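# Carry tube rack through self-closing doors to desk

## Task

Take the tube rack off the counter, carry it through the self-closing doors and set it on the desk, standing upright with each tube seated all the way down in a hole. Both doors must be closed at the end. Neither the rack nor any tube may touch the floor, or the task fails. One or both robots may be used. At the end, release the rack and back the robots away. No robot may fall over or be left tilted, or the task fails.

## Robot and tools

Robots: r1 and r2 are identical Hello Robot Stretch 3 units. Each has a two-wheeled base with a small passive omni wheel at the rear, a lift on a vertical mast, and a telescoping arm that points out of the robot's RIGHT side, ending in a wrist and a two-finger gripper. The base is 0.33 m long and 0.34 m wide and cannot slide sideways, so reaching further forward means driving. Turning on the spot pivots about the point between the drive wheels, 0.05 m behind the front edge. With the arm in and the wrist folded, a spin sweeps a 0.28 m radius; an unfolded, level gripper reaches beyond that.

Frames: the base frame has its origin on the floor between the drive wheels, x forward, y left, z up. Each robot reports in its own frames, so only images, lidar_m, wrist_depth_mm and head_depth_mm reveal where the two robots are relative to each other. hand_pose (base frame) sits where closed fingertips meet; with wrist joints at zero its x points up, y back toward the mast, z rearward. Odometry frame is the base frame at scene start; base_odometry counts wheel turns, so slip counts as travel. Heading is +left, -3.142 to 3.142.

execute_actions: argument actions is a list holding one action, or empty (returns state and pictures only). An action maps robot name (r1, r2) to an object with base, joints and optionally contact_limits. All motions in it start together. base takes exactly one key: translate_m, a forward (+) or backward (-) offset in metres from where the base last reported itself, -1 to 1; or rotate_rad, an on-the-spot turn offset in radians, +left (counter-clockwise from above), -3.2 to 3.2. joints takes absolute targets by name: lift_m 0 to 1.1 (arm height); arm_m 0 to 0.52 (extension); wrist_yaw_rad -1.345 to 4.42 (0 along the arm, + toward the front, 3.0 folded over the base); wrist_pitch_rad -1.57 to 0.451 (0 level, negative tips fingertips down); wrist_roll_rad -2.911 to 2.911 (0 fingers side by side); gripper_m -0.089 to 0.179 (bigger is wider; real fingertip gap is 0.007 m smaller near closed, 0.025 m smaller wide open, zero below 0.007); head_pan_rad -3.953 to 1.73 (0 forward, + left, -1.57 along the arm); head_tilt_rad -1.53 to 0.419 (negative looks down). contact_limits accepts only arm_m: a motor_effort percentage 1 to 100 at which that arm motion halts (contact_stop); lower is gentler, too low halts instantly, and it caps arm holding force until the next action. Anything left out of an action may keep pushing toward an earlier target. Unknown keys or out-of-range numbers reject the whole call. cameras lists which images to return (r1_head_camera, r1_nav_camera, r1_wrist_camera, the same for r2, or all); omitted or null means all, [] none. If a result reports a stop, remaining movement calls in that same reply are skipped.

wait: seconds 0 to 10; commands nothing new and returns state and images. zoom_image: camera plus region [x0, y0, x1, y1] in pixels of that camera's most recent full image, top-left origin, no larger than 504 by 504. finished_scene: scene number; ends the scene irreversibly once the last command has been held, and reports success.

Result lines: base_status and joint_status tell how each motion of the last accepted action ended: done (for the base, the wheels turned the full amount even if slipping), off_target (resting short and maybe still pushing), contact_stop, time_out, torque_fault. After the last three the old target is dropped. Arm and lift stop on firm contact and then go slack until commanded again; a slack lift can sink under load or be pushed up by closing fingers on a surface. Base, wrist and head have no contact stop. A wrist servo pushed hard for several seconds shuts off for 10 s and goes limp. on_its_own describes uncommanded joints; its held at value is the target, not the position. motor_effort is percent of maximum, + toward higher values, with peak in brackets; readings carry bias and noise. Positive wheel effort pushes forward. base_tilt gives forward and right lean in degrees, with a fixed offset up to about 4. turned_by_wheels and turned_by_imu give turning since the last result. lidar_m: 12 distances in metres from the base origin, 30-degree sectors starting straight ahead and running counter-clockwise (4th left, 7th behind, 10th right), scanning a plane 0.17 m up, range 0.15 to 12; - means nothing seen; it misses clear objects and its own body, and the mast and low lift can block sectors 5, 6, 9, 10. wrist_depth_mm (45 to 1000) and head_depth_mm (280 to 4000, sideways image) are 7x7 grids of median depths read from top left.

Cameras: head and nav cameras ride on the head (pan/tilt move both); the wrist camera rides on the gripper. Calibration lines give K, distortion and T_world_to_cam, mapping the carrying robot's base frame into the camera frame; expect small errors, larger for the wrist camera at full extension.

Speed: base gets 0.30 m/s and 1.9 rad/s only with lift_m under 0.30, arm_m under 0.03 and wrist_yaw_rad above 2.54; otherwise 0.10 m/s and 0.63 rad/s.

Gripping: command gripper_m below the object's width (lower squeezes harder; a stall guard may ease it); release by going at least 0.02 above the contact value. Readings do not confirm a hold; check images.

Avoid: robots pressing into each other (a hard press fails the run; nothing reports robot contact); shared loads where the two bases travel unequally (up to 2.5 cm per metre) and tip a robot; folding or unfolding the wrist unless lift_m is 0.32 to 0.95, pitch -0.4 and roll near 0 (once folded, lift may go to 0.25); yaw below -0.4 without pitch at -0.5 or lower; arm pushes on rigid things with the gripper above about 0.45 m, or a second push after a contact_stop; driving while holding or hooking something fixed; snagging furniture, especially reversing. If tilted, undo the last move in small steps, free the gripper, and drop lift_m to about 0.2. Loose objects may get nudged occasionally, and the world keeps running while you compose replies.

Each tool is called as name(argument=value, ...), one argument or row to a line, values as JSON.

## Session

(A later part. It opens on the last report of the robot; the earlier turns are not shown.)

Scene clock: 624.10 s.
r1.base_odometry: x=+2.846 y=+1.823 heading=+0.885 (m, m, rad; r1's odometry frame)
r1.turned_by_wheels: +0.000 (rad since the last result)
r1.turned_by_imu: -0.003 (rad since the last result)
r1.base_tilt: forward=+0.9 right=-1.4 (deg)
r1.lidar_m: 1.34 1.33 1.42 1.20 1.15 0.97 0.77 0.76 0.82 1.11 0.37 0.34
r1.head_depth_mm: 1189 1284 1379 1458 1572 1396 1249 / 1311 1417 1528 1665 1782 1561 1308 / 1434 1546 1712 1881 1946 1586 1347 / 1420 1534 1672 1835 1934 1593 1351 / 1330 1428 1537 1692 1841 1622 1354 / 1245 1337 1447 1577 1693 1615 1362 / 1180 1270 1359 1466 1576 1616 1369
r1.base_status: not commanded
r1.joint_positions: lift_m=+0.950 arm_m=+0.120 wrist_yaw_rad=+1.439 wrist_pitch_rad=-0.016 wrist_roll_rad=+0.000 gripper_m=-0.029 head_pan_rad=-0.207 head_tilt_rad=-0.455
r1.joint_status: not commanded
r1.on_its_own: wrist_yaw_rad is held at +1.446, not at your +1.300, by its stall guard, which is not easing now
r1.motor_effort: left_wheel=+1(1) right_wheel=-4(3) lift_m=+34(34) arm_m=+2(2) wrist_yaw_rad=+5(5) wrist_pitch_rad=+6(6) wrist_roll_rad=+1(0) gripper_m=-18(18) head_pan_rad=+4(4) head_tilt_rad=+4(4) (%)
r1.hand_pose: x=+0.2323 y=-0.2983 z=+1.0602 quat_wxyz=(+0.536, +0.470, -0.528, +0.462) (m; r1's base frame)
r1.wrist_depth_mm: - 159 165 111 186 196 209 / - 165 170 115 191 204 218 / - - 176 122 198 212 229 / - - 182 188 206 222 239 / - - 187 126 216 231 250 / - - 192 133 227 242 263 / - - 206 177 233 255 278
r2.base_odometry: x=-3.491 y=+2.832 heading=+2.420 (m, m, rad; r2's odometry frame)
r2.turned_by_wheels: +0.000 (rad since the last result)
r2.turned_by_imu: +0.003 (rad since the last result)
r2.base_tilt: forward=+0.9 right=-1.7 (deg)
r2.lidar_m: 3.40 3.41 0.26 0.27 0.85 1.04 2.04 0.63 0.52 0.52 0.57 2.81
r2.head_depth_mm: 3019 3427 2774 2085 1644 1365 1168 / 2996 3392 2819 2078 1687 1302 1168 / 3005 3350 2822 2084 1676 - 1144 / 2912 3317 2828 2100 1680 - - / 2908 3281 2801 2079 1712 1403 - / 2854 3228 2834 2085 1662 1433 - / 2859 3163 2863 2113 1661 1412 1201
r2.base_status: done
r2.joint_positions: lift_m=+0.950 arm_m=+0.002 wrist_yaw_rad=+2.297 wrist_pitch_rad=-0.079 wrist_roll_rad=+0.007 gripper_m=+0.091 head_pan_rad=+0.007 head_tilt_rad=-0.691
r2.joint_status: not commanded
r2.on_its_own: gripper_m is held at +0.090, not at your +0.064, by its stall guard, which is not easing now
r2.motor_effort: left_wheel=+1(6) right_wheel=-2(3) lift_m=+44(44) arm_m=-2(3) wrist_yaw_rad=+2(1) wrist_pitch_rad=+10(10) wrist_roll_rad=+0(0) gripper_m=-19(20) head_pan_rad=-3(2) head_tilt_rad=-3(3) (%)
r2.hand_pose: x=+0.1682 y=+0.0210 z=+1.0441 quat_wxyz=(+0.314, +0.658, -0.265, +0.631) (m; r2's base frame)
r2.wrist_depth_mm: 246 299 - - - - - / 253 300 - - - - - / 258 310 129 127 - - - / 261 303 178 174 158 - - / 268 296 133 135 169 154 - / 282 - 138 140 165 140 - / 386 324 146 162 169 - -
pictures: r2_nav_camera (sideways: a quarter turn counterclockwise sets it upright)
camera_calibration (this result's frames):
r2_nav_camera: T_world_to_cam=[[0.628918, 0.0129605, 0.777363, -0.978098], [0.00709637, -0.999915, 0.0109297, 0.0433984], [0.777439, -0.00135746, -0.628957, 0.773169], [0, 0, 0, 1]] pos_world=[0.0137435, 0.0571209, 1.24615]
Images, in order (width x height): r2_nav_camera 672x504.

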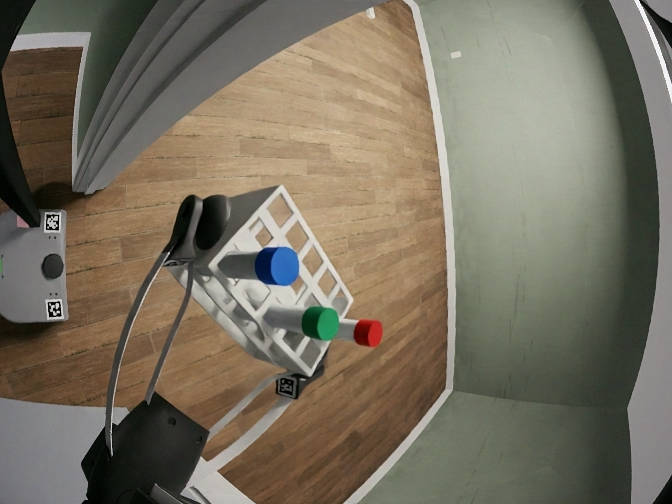

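Jamb is close on the left; nudge right slightly and go on.

execute_actions(
  actions=[
    {"r2":{"base":{"rotate_rad":-0.12}}},
  ],
  cameras=[],
)

execute_actions(
  actions=[
    {"r2":{"base":{"translate_m":0.9},"joints":{"head_tilt_rad":-0.3,"head_pan_rad":0.8}}},
  ],
  cameras=["r2_nav_camera"],
)

Scene clock: 627.10 s.
r1.base_odometry: x=+2.846 y=+1.823 heading=+0.885 (m, m, rad; r1's odometry frame)
r1.turned_by_wheels: +0.000 (rad since the last result)
r1.turned_by_imu: -0.001 (rad since the last result)
r1.base_tilt: forward=+1.1 right=-1.5 (deg)
r1.lidar_m: 1.34 1.33 1.42 1.20 1.15 0.96 0.77 0.76 0.82 1.11 0.37 0.34
r1.head_depth_mm: 1191 1283 1373 1456 1574 1388 1257 / 1314 1410 1510 1677 1785 1563 1319 / 1425 1563 1707 1887 1944 1595 1345 / 1407 1524 1675 1834 1929 1613 1350 / 1336 1435 1542 1689 1835 1605 1355 / 1255 1341 1443 1563 1722 1639 1357 / 1184 1269 1354 1460 1589 1640 1355
r1.base_status: not commanded
r1.joint_positions: lift_m=+0.950 arm_m=+0.120 wrist_yaw_rad=+1.439 wrist_pitch_rad=-0.016 wrist_roll_rad=+0.000 gripper_m=-0.029 head_pan_rad=-0.207 head_tilt_rad=-0.455
r1.joint_status: not commanded
r1.on_its_own: wrist_yaw_rad is held at +1.446, not at your +1.300, by its stall guard, which is not easing now
r1.motor_effort: left_wheel=+1(1) right_wheel=-3(4) lift_m=+34(34) arm_m=+3(2) wrist_yaw_rad=+5(5) wrist_pitch_rad=+6(6) wrist_roll_rad=+1(1) gripper_m=-18(17) head_pan_rad=+4(4) head_tilt_rad=+4(4) (%)
r1.hand_pose: x=+0.2323 y=-0.2983 z=+1.0602 quat_wxyz=(+0.536, +0.470, -0.528, +0.462) (m; r1's base frame)
r1.wrist_depth_mm: - 160 165 111 184 196 210 / - 166 170 115 191 204 218 / - - 176 122 199 212 228 / - - 181 189 206 222 239 / - - 187 126 215 232 249 / - - 193 134 227 242 264 / - - 206 177 234 256 277
r2.base_odometry: x=-3.491 y=+2.832 heading=+2.300 (m, m, rad; r2's odometry frame)
r2.turned_by_wheels: -0.120 (rad since the last result)
r2.turned_by_imu: -0.118 (rad since the last result)
r2.base_tilt: forward=+0.9 right=-1.7 (deg)
r2.lidar_m: 3.41 3.41 0.27 0.26 0.85 0.96 1.62 0.69 0.53 0.52 0.55 2.61
r2.head_depth_mm: 3259 3620 2786 2085 1644 1368 1167 / 3160 3501 2817 2065 1700 1297 1171 / 3050 3498 2820 2076 1672 - 1145 / 2991 3383 2801 2082 1677 - - / 2941 3270 2845 2089 1710 1404 - / 2836 3218 2853 2088 1660 1435 - / 2778 3132 2852 2093 1665 1409 1201
r2.base_status: done
r2.joint_positions: lift_m=+0.950 arm_m=+0.002 wrist_yaw_rad=+2.297 wrist_pitch_rad=-0.079 wrist_roll_rad=+0.007 gripper_m=+0.091 head_pan_rad=+0.007 head_tilt_rad=-0.691
r2.joint_status: not commanded
r2.on_its_own: gripper_m is held at +0.090, not at your +0.064, by its stall guard, which is not easing now
r2.motor_effort: left_wheel=+2(4) right_wheel=-3(6) lift_m=+44(43) arm_m=-2(1) wrist_yaw_rad=+2(1) wrist_pitch_rad=+9(10) wrist_roll_rad=+0(0) gripper_m=-19(19) head_pan_rad=-3(2) head_tilt_rad=-4(3) (%)
r2.hand_pose: x=+0.1682 y=+0.0210 z=+1.0441 quat_wxyz=(+0.314, +0.658, -0.265, +0.631) (m; r2's base frame)
r2.wrist_depth_mm: 256 - - - - - - / 261 - - - - - - / 261 336 128 129 - - - / 269 340 178 175 157 - - / 277 331 133 137 169 153 - / 285 - 138 140 166 140 - / 279 367 146 162 170 - -
pictures: none
No camera images: the call's "cameras" was empty. Leave "cameras" out to get every camera's image.

Scene clock: 637.07 s.
r1.base_odometry: x=+2.846 y=+1.823 heading=+0.885 (m, m, rad; r1's odometry frame)
r1.turned_by_wheels: +0.000 (rad since the last result)
r1.turned_by_imu: -0.002 (rad since the last result)
r1.base_tilt: forward=+1.0 right=-1.4 (deg)
r1.lidar_m: 1.35 1.33 1.41 1.21 1.14 0.96 0.77 0.76 0.82 1.11 0.37 0.34
r1.head_depth_mm: 1191 1278 1362 1486 1608 1561 1304 / 1312 1419 1521 1664 1800 1595 1330 / 1452 1549 1700 1867 1922 1585 1334 / 1417 1528 1680 1822 1924 1611 1352 / 1322 1431 1548 1679 1839 1614 1350 / 1257 1341 1441 1577 1718 1627 1349 / 1189 1256 1357 1460 1586 1611 1357
r1.base_status: not commanded
r1.joint_positions: lift_m=+0.950 arm_m=+0.120 wrist_yaw_rad=+1.439 wrist_pitch_rad=-0.016 wrist_roll_rad=+0.000 gripper_m=-0.029 head_pan_rad=-0.207 head_tilt_rad=-0.455
r1.joint_status: not commanded
r1.on_its_own: wrist_yaw_rad is held at +1.446, not at your +1.300, by its stall guard, which is not easing now
r1.motor_effort: left_wheel=+1(1) right_wheel=-4(4) lift_m=+34(34) arm_m=+2(2) wrist_yaw_rad=+5(5) wrist_pitch_rad=+6(6) wrist_roll_rad=+1(1) gripper_m=-18(18) head_pan_rad=+4(4) head_tilt_rad=+4(4) (%)
r1.hand_pose: x=+0.2323 y=-0.2983 z=+1.0602 quat_wxyz=(+0.536, +0.470, -0.528, +0.462) (m; r1's base frame)
r1.wrist_depth_mm: - 159 164 111 184 196 209 / - 166 170 115 191 204 219 / - - 177 122 198 212 228 / - - 182 188 206 222 239 / - - 187 126 217 232 250 / - - 193 134 227 242 263 / - - 205 177 232 255 277
r2.base_odometry: x=-4.091 y=+3.503 heading=+2.300 (m, m, rad; r2's odometry frame)
r2.turned_by_wheels: +0.000 (rad since the last result)
r2.turned_by_imu: +0.004 (rad since the last result)
r2.base_tilt: forward=+1.0 right=-1.7 (deg)
r2.lidar_m: 2.54 2.54 2.70 2.30 1.31 0.78 2.13 0.78 0.72 1.20 2.04 2.33
r2.head_depth_mm: 2200 2309 2408 2520 2593 1925 1501 / 2335 2449 2568 2697 2731 1940 1490 / 2490 2592 2747 2908 2752 1923 1496 / 2622 2784 2960 3118 2747 1944 1497 / 2792 2996 3181 3370 2716 1924 1490 / 3031 3199 3447 3641 2722 1918 1489 / 3042 3179 3348 3483 2696 1923 1489
r2.base_status: done
r2.joint_positions: lift_m=+0.950 arm_m=+0.002 wrist_yaw_rad=+2.297 wrist_pitch_rad=-0.079 wrist_roll_rad=+0.007 gripper_m=+0.091 head_pan_rad=+0.793 head_tilt_rad=-0.310
r2.joint_status: all done
r2.on_its_own: gripper_m is held at +0.090, not at your +0.064, by its stall guard, which is not easing now
r2.motor_effort: left_wheel=+1(5) right_wheel=-2(4) lift_m=+43(43) arm_m=-2(2) wrist_yaw_rad=+2(1) wrist_pitch_rad=+10(10) wrist_roll_rad=+0(0) gripper_m=-19(19) head_pan_rad=+3(31) head_tilt_rad=+3(20) (%)
r2.hand_pose: x=+0.1682 y=+0.0210 z=+1.0441 quat_wxyz=(+0.314, +0.658, -0.265, +0.631) (m; r2's base frame)
r2.wrist_depth_mm: - - - - - - - / - - - - - - - / - - 129 128 - - - / - - 178 174 158 - - / - - 133 136 170 153 - / - - 138 141 165 141 - / - - 146 163 169 - -
pictures: r2_nav_camera (sideways: a quarter turn counterclockwise sets it upright)
camera_calibration (this result's frames):
r2_nav_camera: T_world_to_cam=[[0.20041, 0.215704, 0.955671, -1.20806], [0.709574, -0.704556, 0.0102228, 0.0400284], [0.675529, 0.676071, -0.294258, 0.338282], [0, 0, 0, 1]] pos_world=[-0.0148161, 0.0600817, 1.25364]
Images, in order (width x height): r2_nav_camera 672x504.

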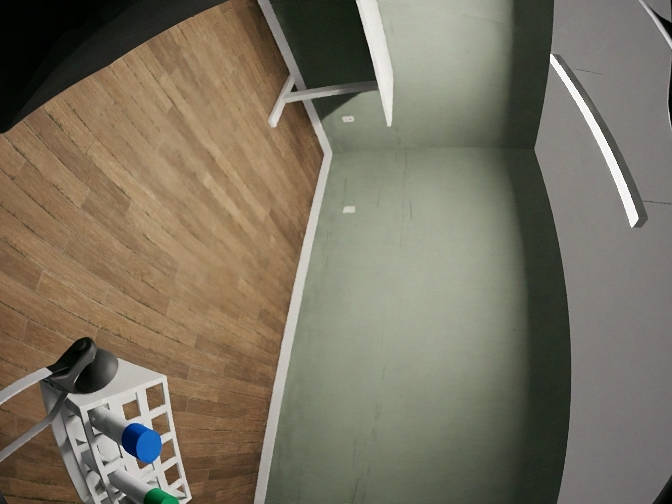

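execute_actions(
  actions=[
    {"r1":{"joints":{"gripper_m":0.15}},"r2":{"base":{"rotate_rad":1.3},"joints":{"head_pan_rad":0,"head_tilt_rad":-0.35}}},
  ],
  cameras=["r2_nav_camera","r2_head_camera","r1_nav_camera"],
)

Scene clock: 643.10 s.
r1.base_odometry: x=+2.846 y=+1.823 heading=+0.885 (m, m, rad; r1's odometry frame)
r1.turned_by_wheels: +0.000 (rad since the last result)
r1.turned_by_imu: -0.002 (rad since the last result)
r1.base_tilt: forward=+0.9 right=-1.6 (deg)
r1.lidar_m: 1.35 1.33 1.42 1.21 1.15 0.97 0.77 0.76 0.82 1.11 0.95 0.95
r1.head_depth_mm: 812 865 931 1024 1116 1253 1311 / 1318 1409 1527 1667 1791 1474 1337 / 1442 1568 1702 1887 1937 1598 1339 / 1406 1535 1668 1843 1915 1605 1344 / 1327 1438 1546 1710 1828 1606 1343 / 1249 1341 1440 1566 1714 1626 1364 / 1186 1263 1346 1463 1586 1622 1361
r1.base_status: not commanded
r1.joint_positions: lift_m=+0.950 arm_m=+0.120 wrist_yaw_rad=+1.444 wrist_pitch_rad=-0.016 wrist_roll_rad=+0.000 gripper_m=+0.150 head_pan_rad=-0.207 head_tilt_rad=-0.455
r1.joint_status: all done
r1.on_its_own: wrist_yaw_rad is held at +1.446, not at your +1.300, by its stall guard, which is not easing now
r1.motor_effort: left_wheel=+0(1) right_wheel=+0(4) lift_m=+34(34) arm_m=+2(2) wrist_yaw_rad=+1(6) wrist_pitch_rad=+6(6) wrist_roll_rad=+1(1) gripper_m=+1(82) head_pan_rad=+4(4) head_tilt_rad=+4(4) (%)
r1.hand_pose: x=+0.2324 y=-0.2972 z=+1.0602 quat_wxyz=(+0.535, +0.472, -0.527, +0.463) (m; r1's base frame)
r1.wrist_depth_mm: - - - - 671 584 522 / - - - - 689 600 538 / - - - - 718 629 550 / - - - - 738 642 563 / - - - - 770 631 582 / - - - - 807 - 588 / - - - - 820 693 595
r2.base_odometry: x=-4.091 y=+3.503 heading=-2.683 (m, m, rad; r2's odometry frame)
r2.turned_by_wheels: +1.300 (rad since the last result)
r2.turned_by_imu: +1.282 (rad since the last result)
r2.base_tilt: forward=+1.0 right=-1.6 (deg)
r2.lidar_m: 2.70 2.29 0.91 0.78 0.81 0.72 0.85 2.03 2.10 2.66 2.53 2.60
r2.head_depth_mm: 2980 3114 3236 3328 2549 1845 1452 / 3044 3268 3483 3674 2540 1846 1441 / 2911 3056 3269 3483 2536 1841 1494 / 2716 2876 2993 3279 2561 1844 1542 / 2564 2748 2812 3093 2526 1840 1443 / 2455 2564 2694 2906 2549 1842 1446 / 2333 2445 2532 2725 2550 1838 1440
r2.base_status: done
r2.joint_positions: lift_m=+0.950 arm_m=+0.002 wrist_yaw_rad=+2.297 wrist_pitch_rad=-0.079 wrist_roll_rad=+0.007 gripper_m=+0.091 head_pan_rad=+0.007 head_tilt_rad=-0.345
r2.joint_status: all done
r2.on_its_own: gripper_m is held at +0.090, not at your +0.064, by its stall guard, which is not easing now
r2.motor_effort: left_wheel=-2(5) right_wheel=+3(6) lift_m=+43(43) arm_m=-2(3) wrist_yaw_rad=+2(2) wrist_pitch_rad=+10(10) wrist_roll_rad=+0(0) gripper_m=-20(20) head_pan_rad=-3(28) head_tilt_rad=-2(6) (%)
r2.hand_pose: x=+0.1682 y=+0.0210 z=+1.0441 quat_wxyz=(+0.314, +0.658, -0.265, +0.631) (m; r2's base frame)
r2.wrist_depth_mm: 725 943 - - - - - / 697 914 - - - - - / 706 968 129 127 - - - / 689 947 178 175 158 - - / 711 905 133 136 169 153 - / 714 - 138 140 165 140 - / 750 - 147 163 170 - -
pictures: r1_nav_camera (sideways: a quarter turn counterclockwise sets it upright), r2_head_camera (sideways: a quarter turn clockwise sets it upright), r2_nav_camera (sideways: a quarter turn counterclockwise sets it upright)
camera_calibration (this result's frames):
r1_nav_camera: T_world_to_cam=[[0.449168, -0.150523, 0.880676, -1.10405], [-0.256554, -0.965923, -0.0342435, 0.0934626], [0.85582, -0.21056, -0.472479, 0.565608], [0, 0, 0, 1]] pos_world=[0.035823, 0.0431878, 1.24275]
r2_head_camera: T_world_to_cam=[[-0.289871, -0.0274941, -0.956671, 1.26658], [-0.0696242, 0.997545, -0.00757273, 0.0156191], [0.95453, 0.0644123, -0.291073, 0.333927], [0, 0, 0, 1]] pos_world=[0.0494873, -0.00226635, 1.30901]
r2_nav_camera: T_world_to_cam=[[0.328243, 0.0109709, 0.94453, -1.19429], [0.00362475, -0.99994, 0.0103548, 0.0441633], [0.944586, 0.0000247923, -0.328263, 0.380897], [0, 0, 0, 1]] pos_world=[0.0320659, 0.0572536, 1.25262]
Images, in order (width x height): r1_nav_camera 672x504, r2_head_camera 896x504, r2_nav_camera 672x504.

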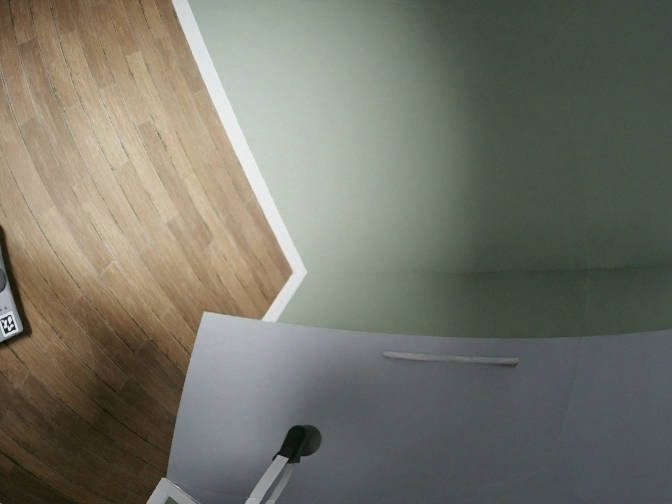

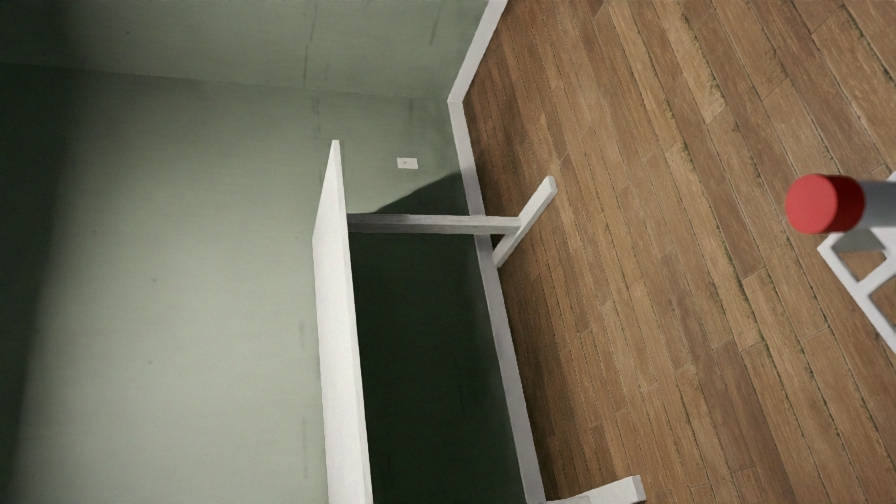

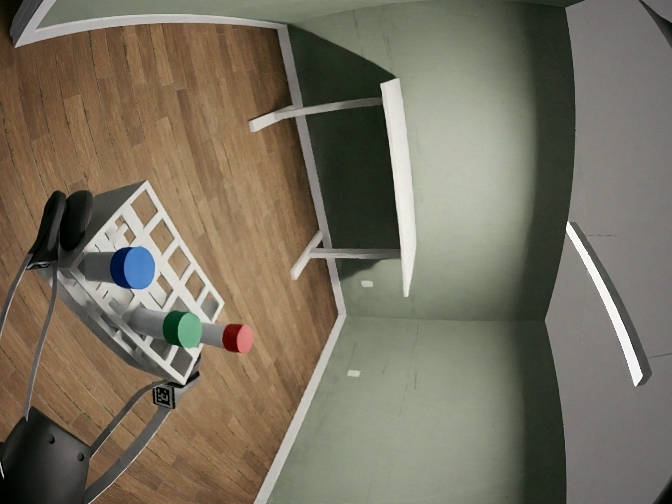

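execute_actions(
  actions=[
    {"r2":{"base":{"translate_m":1.0}},"r1":{"base":{"translate_m":-0.1},"joints":{"arm_m":0}}},
  ],
  cameras=["r2_nav_camera","r2_head_camera"],
)

Scene clock: 666.27 s.
r1.base_odometry: x=+2.782 y=+1.745 heading=+0.885 (m, m, rad; r1's odometry frame)
r1.turned_by_wheels: +0.000 (rad since the last result)
r1.turned_by_imu: -0.004 (rad since the last result)
r1.base_tilt: forward=+0.7 right=-1.5 (deg)
r1.lidar_m: 1.44 1.42 1.36 1.17 1.10 0.85 0.67 0.67 0.72 1.09 1.14 1.24
r1.head_depth_mm: 1248 1315 1414 1539 1668 1587 1337 / 1364 1455 1586 1723 1847 1688 1314 / 1514 1635 1794 2000 1974 1605 1349 / 1520 1659 1782 1955 1995 1602 1358 / 1428 1524 1658 1824 1918 1618 1354 / 1344 1438 1546 1660 1819 1627 1364 / 1267 1361 1459 1568 1704 1646 1371
r1.base_status: done
r1.joint_positions: lift_m=+0.950 arm_m=+0.000 wrist_yaw_rad=+1.444 wrist_pitch_rad=-0.016 wrist_roll_rad=+0.000 gripper_m=+0.150 head_pan_rad=-0.207 head_tilt_rad=-0.455
r1.joint_status: all done
r1.on_its_own: wrist_yaw_rad is held at +1.446, not at your +1.300, by its stall guard, which is not easing now
r1.motor_effort: left_wheel=+0(5) right_wheel=+1(2) lift_m=+35(34) arm_m=-6(6) wrist_yaw_rad=+1(1) wrist_pitch_rad=+6(6) wrist_roll_rad=+1(1) gripper_m=+1(0) head_pan_rad=+4(4) head_tilt_rad=+3(4) (%)
r1.hand_pose: x=+0.2324 y=-0.1777 z=+1.0602 quat_wxyz=(+0.535, +0.472, -0.527, +0.463) (m; r1's base frame)
r1.wrist_depth_mm: - - - - - 937 757 / - - - - - 951 795 / - - - - - 979 798 / - - - - - - 815 / - - - - - 951 818 / - - - - - - 834 / - - - - - - 828
r2.base_odometry: x=-4.988 y=+3.060 heading=-2.683 (m, m, rad; r2's odometry frame)
r2.turned_by_wheels: +0.000 (rad since the last result)
r2.turned_by_imu: +0.004 (rad since the last result)
r2.base_tilt: forward=+1.0 right=-1.6 (deg)
r2.lidar_m: 1.69 1.48 1.48 1.20 1.15 1.18 1.69 2.88 2.94 2.10 2.01 2.07
r2.head_depth_mm: 2196 2344 2517 2635 2552 1837 1444 / 2076 2220 2394 2596 2550 1842 1445 / 1950 2089 2222 2405 2489 1799 1487 / 1840 1965 2054 1791 2253 1853 1538 / 1753 1856 1943 2081 2235 1840 1442 / 1663 1764 1837 1485 2120 1849 1437 / 1584 1666 1751 1323 1984 1847 1446
r2.base_status: done
r2.joint_positions: lift_m=+0.950 arm_m=+0.002 wrist_yaw_rad=+2.297 wrist_pitch_rad=-0.079 wrist_roll_rad=+0.007 gripper_m=+0.091 head_pan_rad=+0.007 head_tilt_rad=-0.346
r2.joint_status: not commanded
r2.on_its_own: gripper_m is held at +0.090, not at your +0.064, by its stall guard, which is not easing now
r2.motor_effort: left_wheel=-2(3) right_wheel=+2(6) lift_m=+43(44) arm_m=-1(2) wrist_yaw_rad=+3(2) wrist_pitch_rad=+9(10) wrist_roll_rad=+0(0) gripper_m=-20(19) head_pan_rad=-3(3) head_tilt_rad=-2(1) (%)
r2.hand_pose: x=+0.1682 y=+0.0210 z=+1.0441 quat_wxyz=(+0.314, +0.658, -0.265, +0.631) (m; r2's base frame)
r2.wrist_depth_mm: - - - - - - - / - - - - - - - / - - 129 127 - - - / - - 178 175 159 - - / - - 133 136 169 153 - / - - 139 140 165 140 - / - - 145 162 170 - -
pictures: r2_head_camera (sideways: a quarter turn clockwise sets it upright), r2_nav_camera (sideways: a quarter turn counterclockwise sets it upright)
camera_calibration (this result's frames):
r2_head_camera: T_world_to_cam=[[-0.289955, -0.0274937, -0.956645, 1.26654], [-0.0696212, 0.997545, -0.0075672, 0.0156119], [0.954505, 0.0644087, -0.291157, 0.334037], [0, 0, 0, 1]] pos_world=[0.0494879, -0.0022665, 1.30901]
r2_nav_camera: T_world_to_cam=[[0.328327, 0.0109703, 0.944501, -1.19425], [0.00362203, -0.99994, 0.0103551, 0.0441629], [0.944557, 0.000021144, -0.328347, 0.381006], [0, 0, 0, 1]] pos_world=[0.0320617, 0.0572534, 1.25261]
Images, in order (width x height): r2_head_camera 896x504, r2_nav_camera 672x504.

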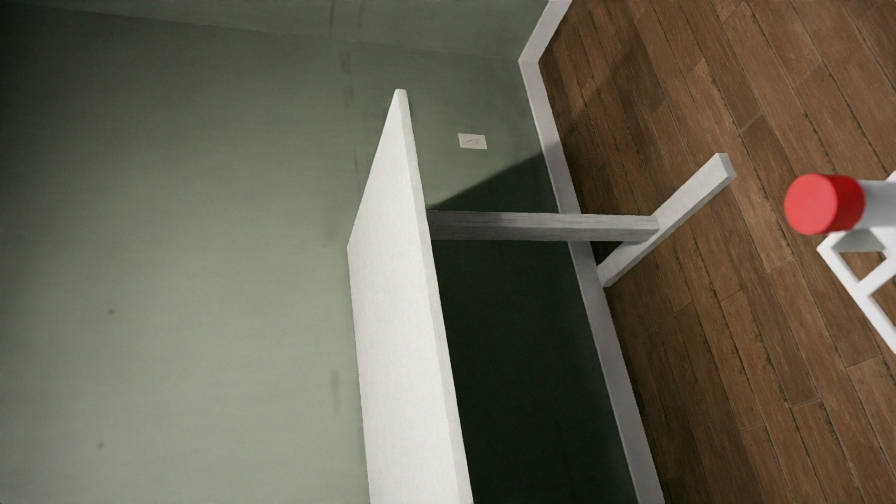

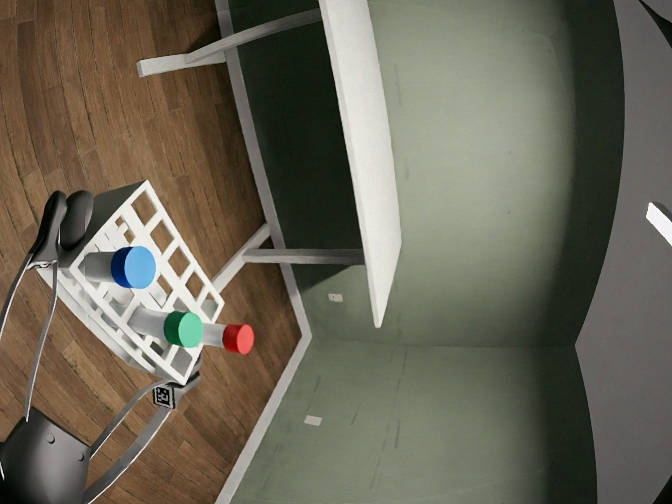

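execute_actions(
  actions=[
    {"r2":{"base":{"rotate_rad":0.52}}},
  ],
  cameras=[],
)

execute_actions(
  actions=[
    {"r2":{"base":{"translate_m":0.7},"joints":{"lift_m":1.05}}},
  ],
  cameras=[],
)

execute_actions(
  actions=[
    {"r2":{"base":{"rotate_rad":1.57},"joints":{"head_pan_rad":-1.57,"head_tilt_rad":-0.6}}},
  ],
  cameras=["r2_nav_camera","r2_head_camera"],
)

Scene clock: 675.13 s.
r1.base_odometry: x=+2.782 y=+1.745 heading=+0.885 (m, m, rad; r1's odometry frame)
r1.turned_by_wheels: +0.000 (rad since the last result)
r1.turned_by_imu: -0.001 (rad since the last result)
r1.base_tilt: forward=+0.7 right=-1.5 (deg)
r1.lidar_m: 1.43 1.42 1.36 1.17 1.10 0.85 0.67 0.67 0.72 1.09 1.14 1.25
r1.head_depth_mm: 1239 1323 1425 1526 1669 1572 1326 / 1367 1457 1581 1730 1851 1688 1300 / 1506 1638 1785 1949 1950 1612 1344 / 1523 1641 1769 1964 1974 1610 1344 / 1418 1539 1668 1798 1927 1605 1364 / 1340 1437 1548 1689 1819 1619 1365 / 1271 1365 1447 1577 1707 1627 1364
r1.base_status: not commanded
r1.joint_positions: lift_m=+0.950 arm_m=+0.000 wrist_yaw_rad=+1.444 wrist_pitch_rad=-0.016 wrist_roll_rad=+0.000 gripper_m=+0.150 head_pan_rad=-0.207 head_tilt_rad=-0.455
r1.joint_status: not commanded
r1.on_its_own: wrist_yaw_rad is held at +1.446, not at your +1.300, by its stall guard, which is not easing now
r1.motor_effort: left_wheel=+0(0) right_wheel=+0(0) lift_m=+34(34) arm_m=-6(6) wrist_yaw_rad=+1(2) wrist_pitch_rad=+6(6) wrist_roll_rad=+1(1) gripper_m=+0(0) head_pan_rad=+4(4) head_tilt_rad=+3(4) (%)
r1.hand_pose: x=+0.2324 y=-0.1777 z=+1.0602 quat_wxyz=(+0.535, +0.472, -0.527, +0.463) (m; r1's base frame)
r1.wrist_depth_mm: - - - - - 929 764 / - - - - - 963 773 / - - - - - 997 807 / - - - - - - 808 / - - - - - 968 823 / - - - - - - 839 / - - - - - - 810
r2.base_odometry: x=-4.988 y=+3.060 heading=-2.163 (m, m, rad; r2's odometry frame)
r2.turned_by_wheels: +0.520 (rad since the last result)
r2.turned_by_imu: +0.512 (rad since the last result)
r2.base_tilt: forward=+0.9 right=-1.6 (deg)
r2.lidar_m: 1.47 1.47 1.20 1.15 1.18 1.68 2.89 2.95 2.11 2.00 2.07 1.69
r2.head_depth_mm: 1600 1711 1795 1486 2097 1835 1446 / 1616 1721 1809 1492 2103 1845 1444 / 1613 1720 1802 1487 2111 1854 1491 / 1615 1725 1821 1488 2125 1845 1546 / 1633 1740 1830 1474 2133 1839 1441 / 1631 1737 1835 1483 2096 1765 1447 / 1636 1734 1853 1945 2147 1835 1443
r2.base_status: done
r2.joint_positions: lift_m=+0.950 arm_m=+0.002 wrist_yaw_rad=+2.298 wrist_pitch_rad=-0.079 wrist_roll_rad=+0.007 gripper_m=+0.091 head_pan_rad=+0.007 head_tilt_rad=-0.346
r2.joint_status: not commanded
r2.on_its_own: gripper_m is held at +0.090, not at your +0.064, by its stall guard, which is not easing now
r2.motor_effort: left_wheel=-2(5) right_wheel=+3(6) lift_m=+43(43) arm_m=-3(2) wrist_yaw_rad=+3(2) wrist_pitch_rad=+10(10) wrist_roll_rad=+0(0) gripper_m=-20(19) head_pan_rad=-2(4) head_tilt_rad=-2(2) (%)
r2.hand_pose: x=+0.1682 y=+0.0210 z=+1.0441 quat_wxyz=(+0.314, +0.658, -0.265, +0.631) (m; r2's base frame)
r2.wrist_depth_mm: 912 - - - - - - / 933 - - - - - - / 937 - 129 128 - - - / 937 - 177 175 159 - - / - - 134 136 169 153 - / 994 - 139 141 165 140 - / - - 146 163 169 - -
pictures: none
No camera images: the call's "cameras" was empty. Leave "cameras" out to get every camera's image.

Scene clock: 683.53 s.
r1.base_odometry: x=+2.782 y=+1.745 heading=+0.885 (m, m, rad; r1's odometry frame)
r1.turned_by_wheels: +0.000 (rad since the last result)
r1.turned_by_imu: -0.002 (rad since the last result)
r1.base_tilt: forward=+0.8 right=-1.6 (deg)
r1.lidar_m: 1.44 1.42 1.36 1.16 1.11 0.85 0.67 0.67 0.72 1.09 1.14 1.24
r1.head_depth_mm: 1241 1318 1417 1525 1652 1583 1329 / 1363 1461 1596 1723 1831 1679 1310 / 1496 1626 1780 1970 1993 1627 1350 / 1514 1650 1784 1973 1983 1615 1347 / 1421 1543 1663 1819 1935 1616 1360 / 1354 1435 1553 1690 1818 1610 1355 / 1261 1359 1455 1571 1686 1632 1364
r1.base_status: not commanded
r1.joint_positions: lift_m=+0.950 arm_m=+0.000 wrist_yaw_rad=+1.444 wrist_pitch_rad=-0.016 wrist_roll_rad=+0.000 gripper_m=+0.150 head_pan_rad=-0.207 head_tilt_rad=-0.455
r1.joint_status: not commanded
r1.on_its_own: wrist_yaw_rad is held at +1.446, not at your +1.300, by its stall guard, which is not easing now
r1.motor_effort: left_wheel=+0(0) right_wheel=+0(1) lift_m=+34(34) arm_m=-6(6) wrist_yaw_rad=+1(1) wrist_pitch_rad=+6(6) wrist_roll_rad=+1(1) gripper_m=+0(0) head_pan_rad=+5(4) head_tilt_rad=+4(4) (%)
r1.hand_pose: x=+0.2324 y=-0.1777 z=+1.0602 quat_wxyz=(+0.535, +0.472, -0.527, +0.463) (m; r1's base frame)
r1.wrist_depth_mm: - - - - - 931 777 / - - - - - 962 789 / - - - - - 990 803 / - - - - - - 822 / - - - - - 955 844 / - - - - - - 826 / - - - - - - 807
r2.base_odometry: x=-5.379 y=+2.479 heading=-2.163 (m, m, rad; r2's odometry frame)
r2.turned_by_wheels: +0.000 (rad since the last result)
r2.turned_by_imu: +0.003 (rad since the last result)
r2.base_tilt: forward=+1.0 right=-1.7 (deg)
r2.lidar_m: 1.19 0.82 1.22 1.17 1.20 1.73 3.58 2.91 2.08 1.99 1.13 1.16
r2.head_depth_mm: 988 1052 1124 1102 686 518 1369 / 996 1054 1124 1098 685 539 - / 997 1059 1128 1099 746 - - / 1001 1067 1133 1100 724 - - / 1003 1067 1140 1098 684 - - / 1007 1071 1141 1099 684 517 - / 1012 1075 1149 1092 682 517 -
r2.base_status: done
r2.joint_positions: lift_m=+1.050 arm_m=+0.002 wrist_yaw_rad=+2.298 wrist_pitch_rad=-0.080 wrist_roll_rad=+0.007 gripper_m=+0.091 head_pan_rad=+0.007 head_tilt_rad=-0.346
r2.joint_status: all done
r2.on_its_own: gripper_m is held at +0.090, not at your +0.064, by its stall guard, which is not easing now
r2.motor_effort: left_wheel=-2(2) right_wheel=+2(6) lift_m=+44(43) arm_m=-2(2) wrist_yaw_rad=+2(3) wrist_pitch_rad=+10(10) wrist_roll_rad=+0(0) gripper_m=-20(20) head_pan_rad=-3(3) head_tilt_rad=-2(2) (%)
r2.hand_pose: x=+0.1681 y=+0.0210 z=+1.1440 quat_wxyz=(+0.314, +0.658, -0.265, +0.631) (m; r2's base frame)
r2.wrist_depth_mm: 932 - - - - 933 826 / 960 - - - - 986 871 / 956 - 129 127 - - 857 / 973 - 179 175 158 976 870 / - - 133 135 169 153 664 / - - 138 140 165 141 477 / - - 146 163 169 345 377
pictures: none
No camera images: the call's "cameras" was empty. Leave "cameras" out to get every camera's image.

Scene clock: 687.00 s.
r1.base_odometry: x=+2.782 y=+1.745 heading=+0.885 (m, m, rad; r1's odometry frame)
r1.turned_by_wheels: +0.000 (rad since the last result)
r1.turned_by_imu: -0.001 (rad since the last result)
r1.base_tilt: forward=+0.7 right=-1.4 (deg)
r1.lidar_m: 1.44 1.42 1.36 1.16 1.10 0.85 0.67 0.67 0.72 1.09 1.14 1.25
r1.head_depth_mm: 1243 1314 1420 1529 1671 1593 1338 / 1362 1461 1576 1723 1839 1692 1314 / 1520 1639 1786 1970 1979 1625 1343 / 1531 1643 1786 1972 1996 1613 1343 / 1420 1522 1654 1812 1941 1603 1362 / 1341 1429 1545 1666 1836 1619 1361 / 1267 1361 1460 1575 1716 1633 1369
r1.base_status: not commanded
r1.joint_positions: lift_m=+0.950 arm_m=+0.000 wrist_yaw_rad=+1.444 wrist_pitch_rad=-0.016 wrist_roll_rad=+0.000 gripper_m=+0.150 head_pan_rad=-0.207 head_tilt_rad=-0.455
r1.joint_status: not commanded
r1.on_its_own: wrist_yaw_rad is held at +1.446, not at your +1.300, by its stall guard, which is not easing now
r1.motor_effort: left_wheel=+0(0) right_wheel=+1(0) lift_m=+34(34) arm_m=-7(6) wrist_yaw_rad=+1(2) wrist_pitch_rad=+6(6) wrist_roll_rad=+1(1) gripper_m=+0(0) head_pan_rad=+4(4) head_tilt_rad=+4(4) (%)
r1.hand_pose: x=+0.2324 y=-0.1777 z=+1.0602 quat_wxyz=(+0.535, +0.472, -0.527, +0.463) (m; r1's base frame)
r1.wrist_depth_mm: - - - - - 933 767 / - - - - - 956 791 / - - - - - - 797 / - - - - - 997 823 / - - - - - 949 820 / - - - - - - 834 / - - - - - - 811
r2.base_odometry: x=-5.379 y=+2.479 heading=-0.593 (m, m, rad; r2's odometry frame)
r2.turned_by_wheels: +1.570 (rad since the last result)
r2.turned_by_imu: +1.548 (rad since the last result)
r2.base_tilt: forward=+1.1 right=-1.6 (deg)
r2.lidar_m: 1.17 1.20 1.72 3.58 2.90 2.08 1.98 1.12 1.16 1.19 0.82 1.22
r2.head_depth_mm: 972 1077 - - - 1379 1216 / 976 1078 - - - - 1194 / 976 1081 1068 - - - - / 983 1087 928 - 1649 - - / 984 1095 932 680 535 1565 - / 990 1097 935 635 537 1557 - / 990 1096 938 636 518 - -
r2.base_status: done
r2.joint_positions: lift_m=+1.050 arm_m=+0.002 wrist_yaw_rad=+2.298 wrist_pitch_rad=-0.080 wrist_roll_rad=+0.007 gripper_m=+0.091 head_pan_rad=-1.563 head_tilt_rad=-0.592
r2.joint_status: all done
r2.on_its_own: gripper_m is held at +0.090, not at your +0.064, by its stall guard, which is not easing now
r2.motor_effort: left_wheel=-2(4) right_wheel=+3(6) lift_m=+43(43) arm_m=-2(3) wrist_yaw_rad=+1(2) wrist_pitch_rad=+10(10) wrist_roll_rad=+0(0) gripper_m=-19(19) head_pan_rad=-2(33) head_tilt_rad=-3(16) (%)
r2.hand_pose: x=+0.1681 y=+0.0210 z=+1.1440 quat_wxyz=(+0.314, +0.658, -0.265, +0.631) (m; r2's base frame)
r2.wrist_depth_mm: - - - - - 958 811 / - - - - - 996 830 / - - 128 128 - - 859 / - - 179 174 159 - 862 / - - 133 135 169 153 900 / - - 138 140 165 141 898 / - - 146 162 169 - 925
pictures: r2_head_camera (sideways: a quarter turn clockwise sets it upright), r2_nav_camera (sideways: a quarter turn counterclockwise sets it upright)
camera_calibration (this result's frames):
r2_head_camera: T_world_to_cam=[[-0.0294298, 0.514877, -0.856759, 1.13462], [0.9975, 0.070221, 0.00793567, -0.0110805], [0.0642483, -0.854383, -0.515657, 0.631611], [0, 0, 0, 1]] pos_world=[0.00386459, -0.0437748, 1.29788]
r2_nav_camera: T_world_to_cam=[[0.0128992, -0.549133, 0.835635, -1.05031], [-0.999917, -0.00690526, 0.0108973, 0.049582], [-0.000213805, -0.835706, -0.549176, 0.674124], [0, 0, 0, 1]] pos_world=[0.0632701, -0.0130467, 1.24735]
Images, in order (width x height): r2_head_camera 896x504, r2_nav_camera 672x504.

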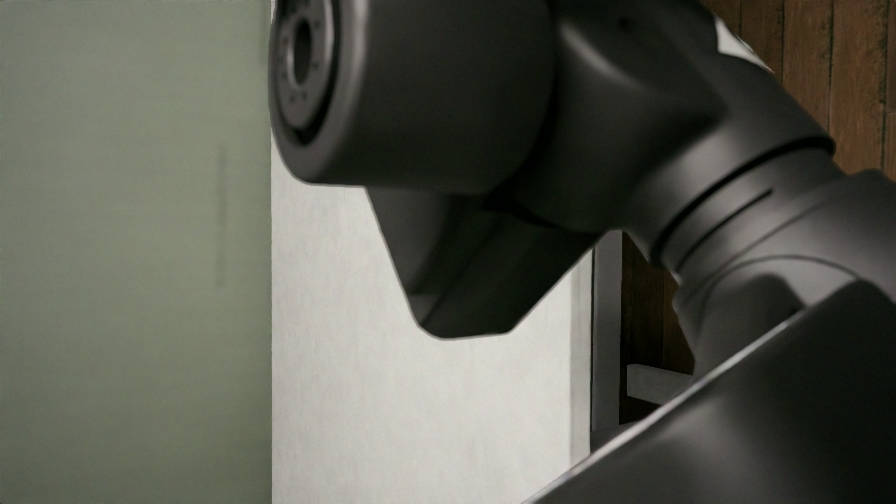

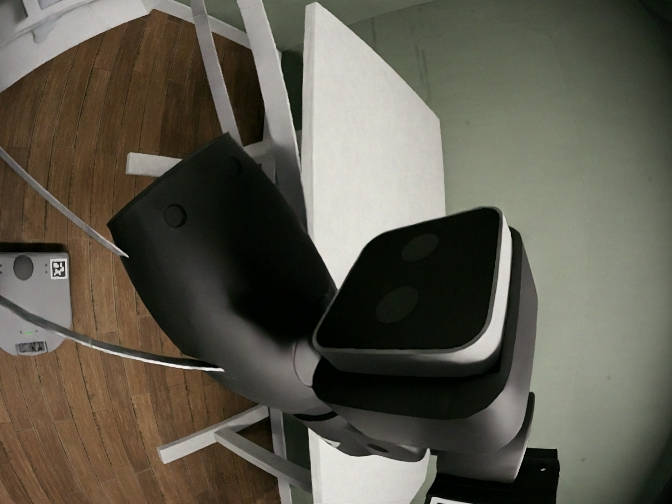

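execute_actions(
  actions=[
    {"r2":{"joints":{"lift_m":1.09,"wrist_yaw_rad":0.3}}},
  ],
  cameras=["r2_nav_camera","r2_wrist_camera","r2_head_camera"],
)

Scene clock: 693.53 s.
r1.base_odometry: x=+2.782 y=+1.745 heading=+0.885 (m, m, rad; r1's odometry frame)
r1.turned_by_wheels: +0.000 (rad since the last result)
r1.turned_by_imu: -0.001 (rad since the last result)
r1.base_tilt: forward=+0.7 right=-1.5 (deg)
r1.lidar_m: 1.43 1.42 1.35 1.16 1.11 0.85 0.67 0.67 0.72 1.09 1.14 1.24
r1.head_depth_mm: 1237 1307 1408 1522 1651 1590 1335 / 1359 1471 1598 1726 1824 1680 1304 / 1509 1636 1790 1955 2026 1615 1350 / 1509 1644 1780 1951 2003 1619 1351 / 1411 1525 1663 1822 1908 1621 1358 / 1356 1438 1547 1677 1822 1619 1355 / 1275 1346 1449 1564 1699 1636 1371
r1.base_status: not commanded
r1.joint_positions: lift_m=+0.950 arm_m=+0.000 wrist_yaw_rad=+1.444 wrist_pitch_rad=-0.016 wrist_roll_rad=+0.000 gripper_m=+0.150 head_pan_rad=-0.207 head_tilt_rad=-0.455
r1.joint_status: not commanded
r1.on_its_own: wrist_yaw_rad is held at +1.446, not at your +1.300, by its stall guard, which is not easing now
r1.motor_effort: left_wheel=+0(0) right_wheel=+1(1) lift_m=+34(34) arm_m=-6(6) wrist_yaw_rad=+1(1) wrist_pitch_rad=+6(6) wrist_roll_rad=+1(1) gripper_m=+0(0) head_pan_rad=+5(4) head_tilt_rad=+4(4) (%)
r1.hand_pose: x=+0.2324 y=-0.1777 z=+1.0602 quat_wxyz=(+0.535, +0.472, -0.527, +0.463) (m; r1's base frame)
r1.wrist_depth_mm: - - - - - 945 766 / - - - - - 965 775 / - - - - - 974 793 / - - - - - - 828 / - - - - - 963 825 / - - - - - - 833 / - - - - - - 807
r2.base_odometry: x=-5.379 y=+2.479 heading=-0.593 (m, m, rad; r2's odometry frame)
r2.turned_by_wheels: +0.000 (rad since the last result)
r2.turned_by_imu: +0.000 (rad since the last result)
r2.base_tilt: forward=+0.9 right=-1.6 (deg)
r2.lidar_m: 1.17 1.20 1.72 3.57 2.90 2.08 1.99 1.13 1.16 1.19 0.82 1.22
r2.head_depth_mm: - - - - - 1379 1216 / - - - - - 1385 1223 / 954 - - - - 1454 1223 / 958 - - - 1627 1462 1220 / 977 1069 369 634 535 1463 1229 / 990 299 319 636 537 1393 1221 / 990 1097 880 637 536 1392 1231
r2.base_status: not commanded
r2.joint_positions: lift_m=+1.090 arm_m=+0.002 wrist_yaw_rad=+0.303 wrist_pitch_rad=-0.080 wrist_roll_rad=+0.007 gripper_m=+0.091 head_pan_rad=-1.563 head_tilt_rad=-0.592
r2.joint_status: all done
r2.on_its_own: gripper_m is held at +0.090, not at your +0.064, by its stall guard, which is not easing now
r2.motor_effort: left_wheel=-2(2) right_wheel=+2(3) lift_m=+44(41) arm_m=-3(2) wrist_yaw_rad=-2(3) wrist_pitch_rad=+10(10) wrist_roll_rad=+0(0) gripper_m=-19(20) head_pan_rad=-3(2) head_tilt_rad=-3(3) (%)
r2.hand_pose: x=+0.0542 y=-0.3894 z=+1.1839 quat_wxyz=(+0.700, +0.135, -0.696, +0.078) (m; r2's base frame)
r2.wrist_depth_mm: - - 983 892 848 806 745 / - - - 931 866 812 765 / - - 130 932 929 834 791 / - - 178 174 159 854 800 / - - 133 136 169 153 763 / - - 139 139 165 140 548 / 490 435 146 162 170 396 433
pictures: r2_head_camera (sideways: a quarter turn clockwise sets it upright), r2_nav_camera (sideways: a quarter turn counterclockwise sets it upright), r2_wrist_camera
camera_calibration (this result's frames):
r2_head_camera: T_world_to_cam=[[-0.0294299, 0.514877, -0.856759, 1.13462], [0.9975, 0.0702212, 0.00793567, -0.0110806], [0.0642485, -0.854383, -0.515657, 0.631611], [0, 0, 0, 1]] pos_world=[0.0038646, -0.0437748, 1.29788]
r2_nav_camera: T_world_to_cam=[[0.0128993, -0.549133, 0.835635, -1.05031], [-0.999917, -0.0069055, 0.0108973, 0.049582], [-0.000213606, -0.835706, -0.549176, 0.674124], [0, 0, 0, 1]] pos_world=[0.0632701, -0.0130467, 1.24735]
r2_wrist_camera: T_world_to_cam=[[-0.938052, -0.34646, -0.00476713, -0.0739945], [-0.0834235, 0.239183, -0.967384, 1.27357], [0.336301, -0.90706, -0.253269, 0.087962], [0, 0, 0, 1]] pos_world=[0.00725301, -0.250464, 1.25395]
Images, in order (width x height): r2_head_camera 896x504, r2_nav_camera 672x504, r2_wrist_camera 644x364.

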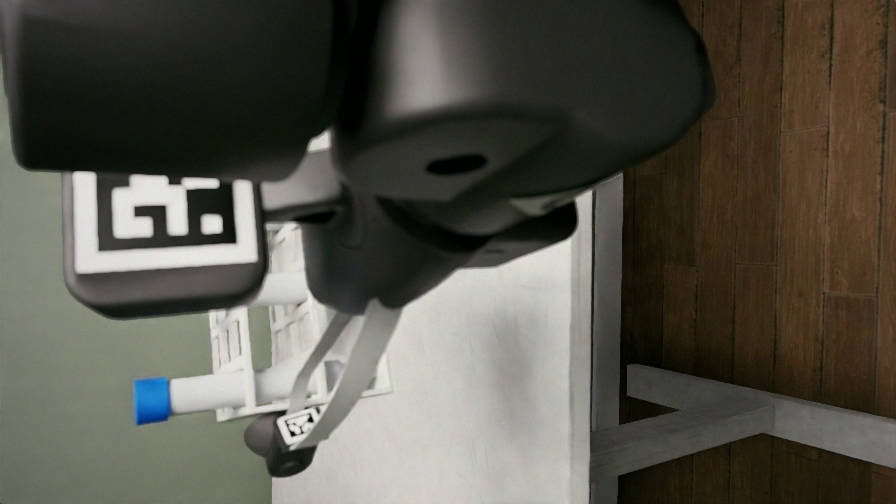

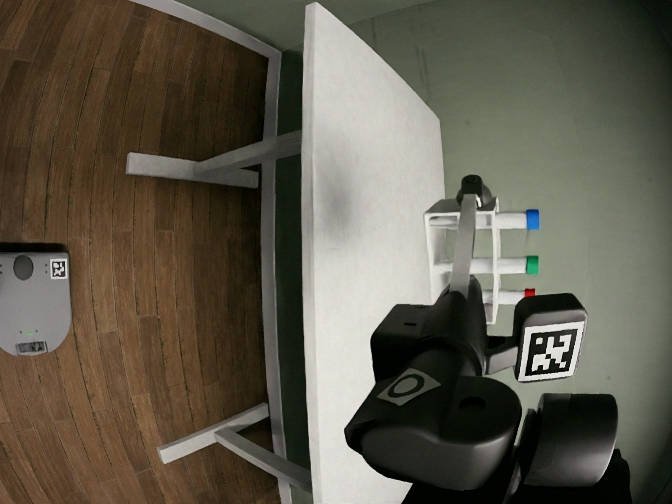

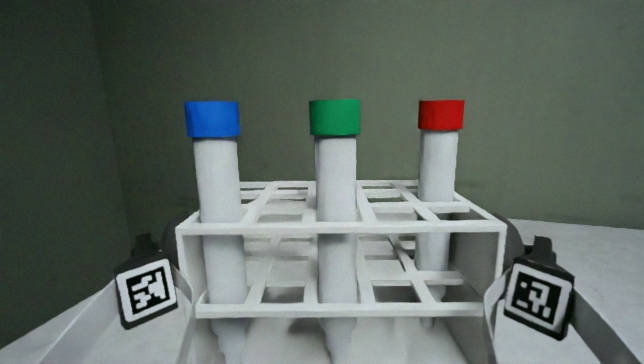

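execute_actions(
  actions=[
    {"r2":{"joints":{"arm_m":0.3}}},
  ],
  cameras=[],
)

execute_actions(
  actions=[
    {"r2":{"joints":{"lift_m":1.0}}},
  ],
  cameras=["r2_nav_camera","r2_wrist_camera"],
)

Scene clock: 701.23 s.
r1.base_odometry: x=+2.782 y=+1.745 heading=+0.885 (m, m, rad; r1's odometry frame)
r1.turned_by_wheels: +0.000 (rad since the last result)
r1.turned_by_imu: -0.002 (rad since the last result)
r1.base_tilt: forward=+0.8 right=-1.6 (deg)
r1.lidar_m: 1.44 1.42 1.35 1.17 1.11 0.85 0.67 0.67 0.72 1.09 1.14 1.24
r1.head_depth_mm: 1244 1318 1411 1514 1672 1587 1334 / 1369 1457 1582 1718 1843 1665 1313 / 1522 1649 1787 1975 1979 1631 1339 / 1520 1644 1782 1998 1988 1598 1351 / 1432 1540 1677 1823 1922 1618 1358 / 1342 1436 1556 1667 1817 1622 1355 / 1276 1359 1451 1580 1700 1620 1352
r1.base_status: not commanded
r1.joint_positions: lift_m=+0.950 arm_m=+0.000 wrist_yaw_rad=+1.444 wrist_pitch_rad=-0.016 wrist_roll_rad=+0.000 gripper_m=+0.150 head_pan_rad=-0.207 head_tilt_rad=-0.455
r1.joint_status: not commanded
r1.on_its_own: wrist_yaw_rad is held at +1.446, not at your +1.300, by its stall guard, which is not easing now
r1.motor_effort: left_wheel=+0(0) right_wheel=+0(1) lift_m=+34(34) arm_m=-6(6) wrist_yaw_rad=+1(1) wrist_pitch_rad=+6(6) wrist_roll_rad=+1(1) gripper_m=+0(1) head_pan_rad=+4(5) head_tilt_rad=+4(4) (%)
r1.hand_pose: x=+0.2324 y=-0.1777 z=+1.0602 quat_wxyz=(+0.535, +0.472, -0.527, +0.463) (m; r1's base frame)
r1.wrist_depth_mm: - - - - - 941 781 / - - - - - 971 792 / - - - - - 985 781 / - - - - - - 820 / - - - - - 942 831 / - - - - - - 840 / - - - - - - 831
r2.base_odometry: x=-5.379 y=+2.479 heading=-0.593 (m, m, rad; r2's odometry frame)
r2.turned_by_wheels: +0.000 (rad since the last result)
r2.turned_by_imu: +0.000 (rad since the last result)
r2.base_tilt: forward=+1.0 right=-1.6 (deg)
r2.lidar_m: 1.17 1.20 1.73 3.58 2.89 2.08 1.99 1.13 1.16 1.19 0.82 1.22
r2.head_depth_mm: - 1110 920 629 533 1458 1219 / - - 921 628 533 1460 1220 / 952 - 895 632 533 1464 1227 / 962 1039 925 633 534 1465 1227 / 981 1043 934 633 536 1458 1224 / 987 1094 933 635 537 1386 1225 / 992 1094 937 637 537 1392 1229
r2.base_status: not commanded
r2.joint_positions: lift_m=+1.090 arm_m=+0.300 wrist_yaw_rad=+0.301 wrist_pitch_rad=-0.080 wrist_roll_rad=+0.007 gripper_m=+0.091 head_pan_rad=-1.563 head_tilt_rad=-0.592
r2.joint_status: all done
r2.on_its_own: gripper_m is held at +0.090, not at your +0.064, by its stall guard, which is not easing now
r2.motor_effort: left_wheel=-2(2) right_wheel=+2(3) lift_m=+43(44) arm_m=+2(2) wrist_yaw_rad=-1(2) wrist_pitch_rad=+10(10) wrist_roll_rad=+0(0) gripper_m=-20(20) head_pan_rad=-4(3) head_tilt_rad=-3(3) (%)
r2.hand_pose: x=+0.0538 y=-0.6868 z=+1.1839 quat_wxyz=(+0.700, +0.134, -0.697, +0.077) (m; r2's base frame)
r2.wrist_depth_mm: 862 761 699 641 578 533 508 / 916 815 711 669 599 567 517 / 930 834 128 128 616 570 532 / 985 887 179 175 159 592 555 / - 910 133 137 170 153 569 / - - 138 142 164 140 547 / 460 436 145 162 169 399 436
pictures: none
No camera images: the call's "cameras" was empty. Leave "cameras" out to get every camera's image.

Scene clock: 702.90 s.
r1.base_odometry: x=+2.782 y=+1.745 heading=+0.885 (m, m, rad; r1's odometry frame)
r1.turned_by_wheels: +0.000 (rad since the last result)
r1.turned_by_imu: +0.000 (rad since the last result)
r1.base_tilt: forward=+0.8 right=-1.4 (deg)
r1.lidar_m: 1.44 1.42 1.35 1.17 1.10 0.85 0.67 0.67 0.72 1.09 1.14 1.24
r1.head_depth_mm: 1242 1313 1422 1541 1668 1576 1329 / 1368 1458 1591 1727 1837 1662 1313 / 1502 1641 1790 1977 1969 1628 1346 / 1519 1653 1788 1964 2001 1602 1347 / 1424 1526 1653 1826 1931 1621 1350 / 1329 1426 1546 1688 1821 1618 1356 / 1265 1355 1447 1576 1689 1644 1373
r1.base_status: not commanded
r1.joint_positions: lift_m=+0.950 arm_m=+0.000 wrist_yaw_rad=+1.444 wrist_pitch_rad=-0.016 wrist_roll_rad=+0.000 gripper_m=+0.150 head_pan_rad=-0.207 head_tilt_rad=-0.455
r1.joint_status: not commanded
r1.on_its_own: wrist_yaw_rad is held at +1.446, not at your +1.300, by its stall guard, which is not easing now
r1.motor_effort: left_wheel=+0(0) right_wheel=+1(1) lift_m=+34(34) arm_m=-6(7) wrist_yaw_rad=+1(2) wrist_pitch_rad=+6(6) wrist_roll_rad=+1(1) gripper_m=+0(1) head_pan_rad=+4(4) head_tilt_rad=+4(4) (%)
r1.hand_pose: x=+0.2324 y=-0.1777 z=+1.0602 quat_wxyz=(+0.535, +0.472, -0.527, +0.463) (m; r1's base frame)
r1.wrist_depth_mm: - - - - - 934 783 / - - - - - 966 771 / - - - - - 985 799 / - - - - - 993 820 / - - - - - 973 829 / - - - - - - 843 / - - - - - - 803
r2.base_odometry: x=-5.379 y=+2.479 heading=-0.593 (m, m, rad; r2's odometry frame)
r2.turned_by_wheels: +0.000 (rad since the last result)
r2.turned_by_imu: +0.000 (rad since the last result)
r2.base_tilt: forward=+0.8 right=-1.6 (deg)
r2.lidar_m: 1.17 1.20 1.72 3.58 2.91 2.08 1.99 1.13 1.16 1.19 0.82 1.22
r2.head_depth_mm: 974 1043 813 628 533 1455 1216 / 975 1040 - 629 533 1453 1226 / 979 1052 - 632 533 1456 1225 / 982 1055 795 632 535 1466 1226 / 981 1068 819 634 536 1458 1226 / 988 1097 933 635 536 1387 1220 / 991 1097 935 637 538 1395 1228
r2.base_status: not commanded
r2.joint_positions: lift_m=+1.000 arm_m=+0.300 wrist_yaw_rad=+0.301 wrist_pitch_rad=-0.080 wrist_roll_rad=+0.007 gripper_m=+0.091 head_pan_rad=-1.563 head_tilt_rad=-0.592
r2.joint_status: all done
r2.on_its_own: gripper_m is held at +0.090, not at your +0.064, by its stall guard, which is not easing now
r2.motor_effort: left_wheel=-2(2) right_wheel=+2(2) lift_m=+24(40) arm_m=+2(2) wrist_yaw_rad=-1(1) wrist_pitch_rad=+10(10) wrist_roll_rad=+0(0) gripper_m=-19(19) head_pan_rad=-3(3) head_tilt_rad=-3(3) (%)
r2.hand_pose: x=+0.0538 y=-0.6868 z=+1.0946 quat_wxyz=(+0.700, +0.134, -0.697, +0.077) (m; r2's base frame)
r2.wrist_depth_mm: 844 763 705 631 584 543 505 / 905 824 728 650 600 557 517 / 952 849 128 127 628 573 536 / 960 872 179 175 159 593 558 / - 622 133 136 170 153 542 / 406 - 138 141 165 140 388 / 322 309 145 162 170 282 305
pictures: r2_nav_camera (sideways: a quarter turn counterclockwise sets it upright), r2_wrist_camera
camera_calibration (this result's frames):
r2_nav_camera: T_world_to_cam=[[0.0128257, -0.549222, 0.835578, -1.05023], [-0.999918, -0.00677134, 0.0108974, 0.0495819], [-0.000327115, -0.835649, -0.549263, 0.674237], [0, 0, 0, 1]] pos_world=[0.0632683, -0.0130487, 1.24734]
r2_wrist_camera: T_world_to_cam=[[-0.938611, -0.344944, -0.00476718, -0.176756], [-0.0830369, 0.239317, -0.967384, 1.25834], [0.334835, -0.907602, -0.253269, -0.204589], [0, 0, 0, 1]] pos_world=[0.00708646, -0.547798, 1.16464]
Images, in order (width x height): r2_nav_camera 672x504, r2_wrist_camera 644x364.

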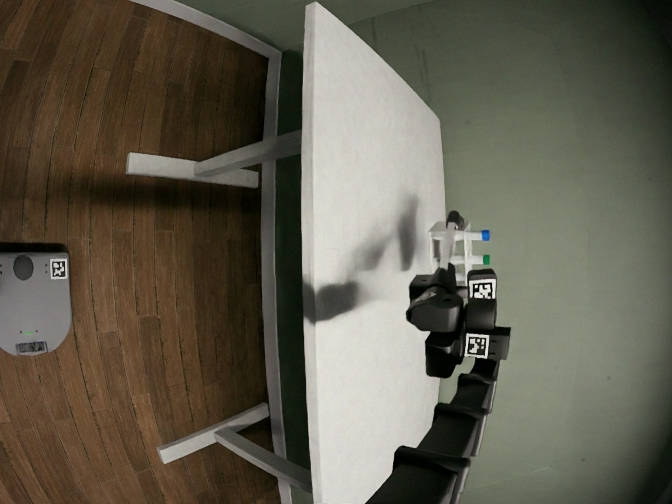

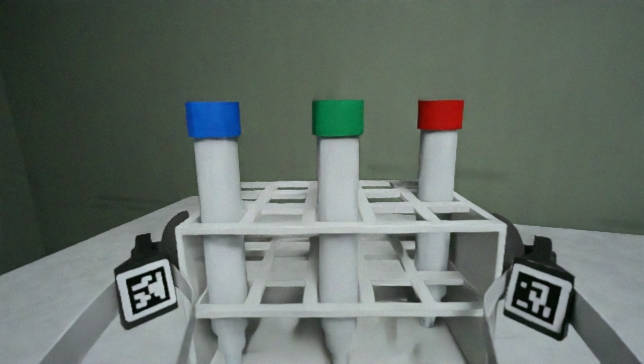

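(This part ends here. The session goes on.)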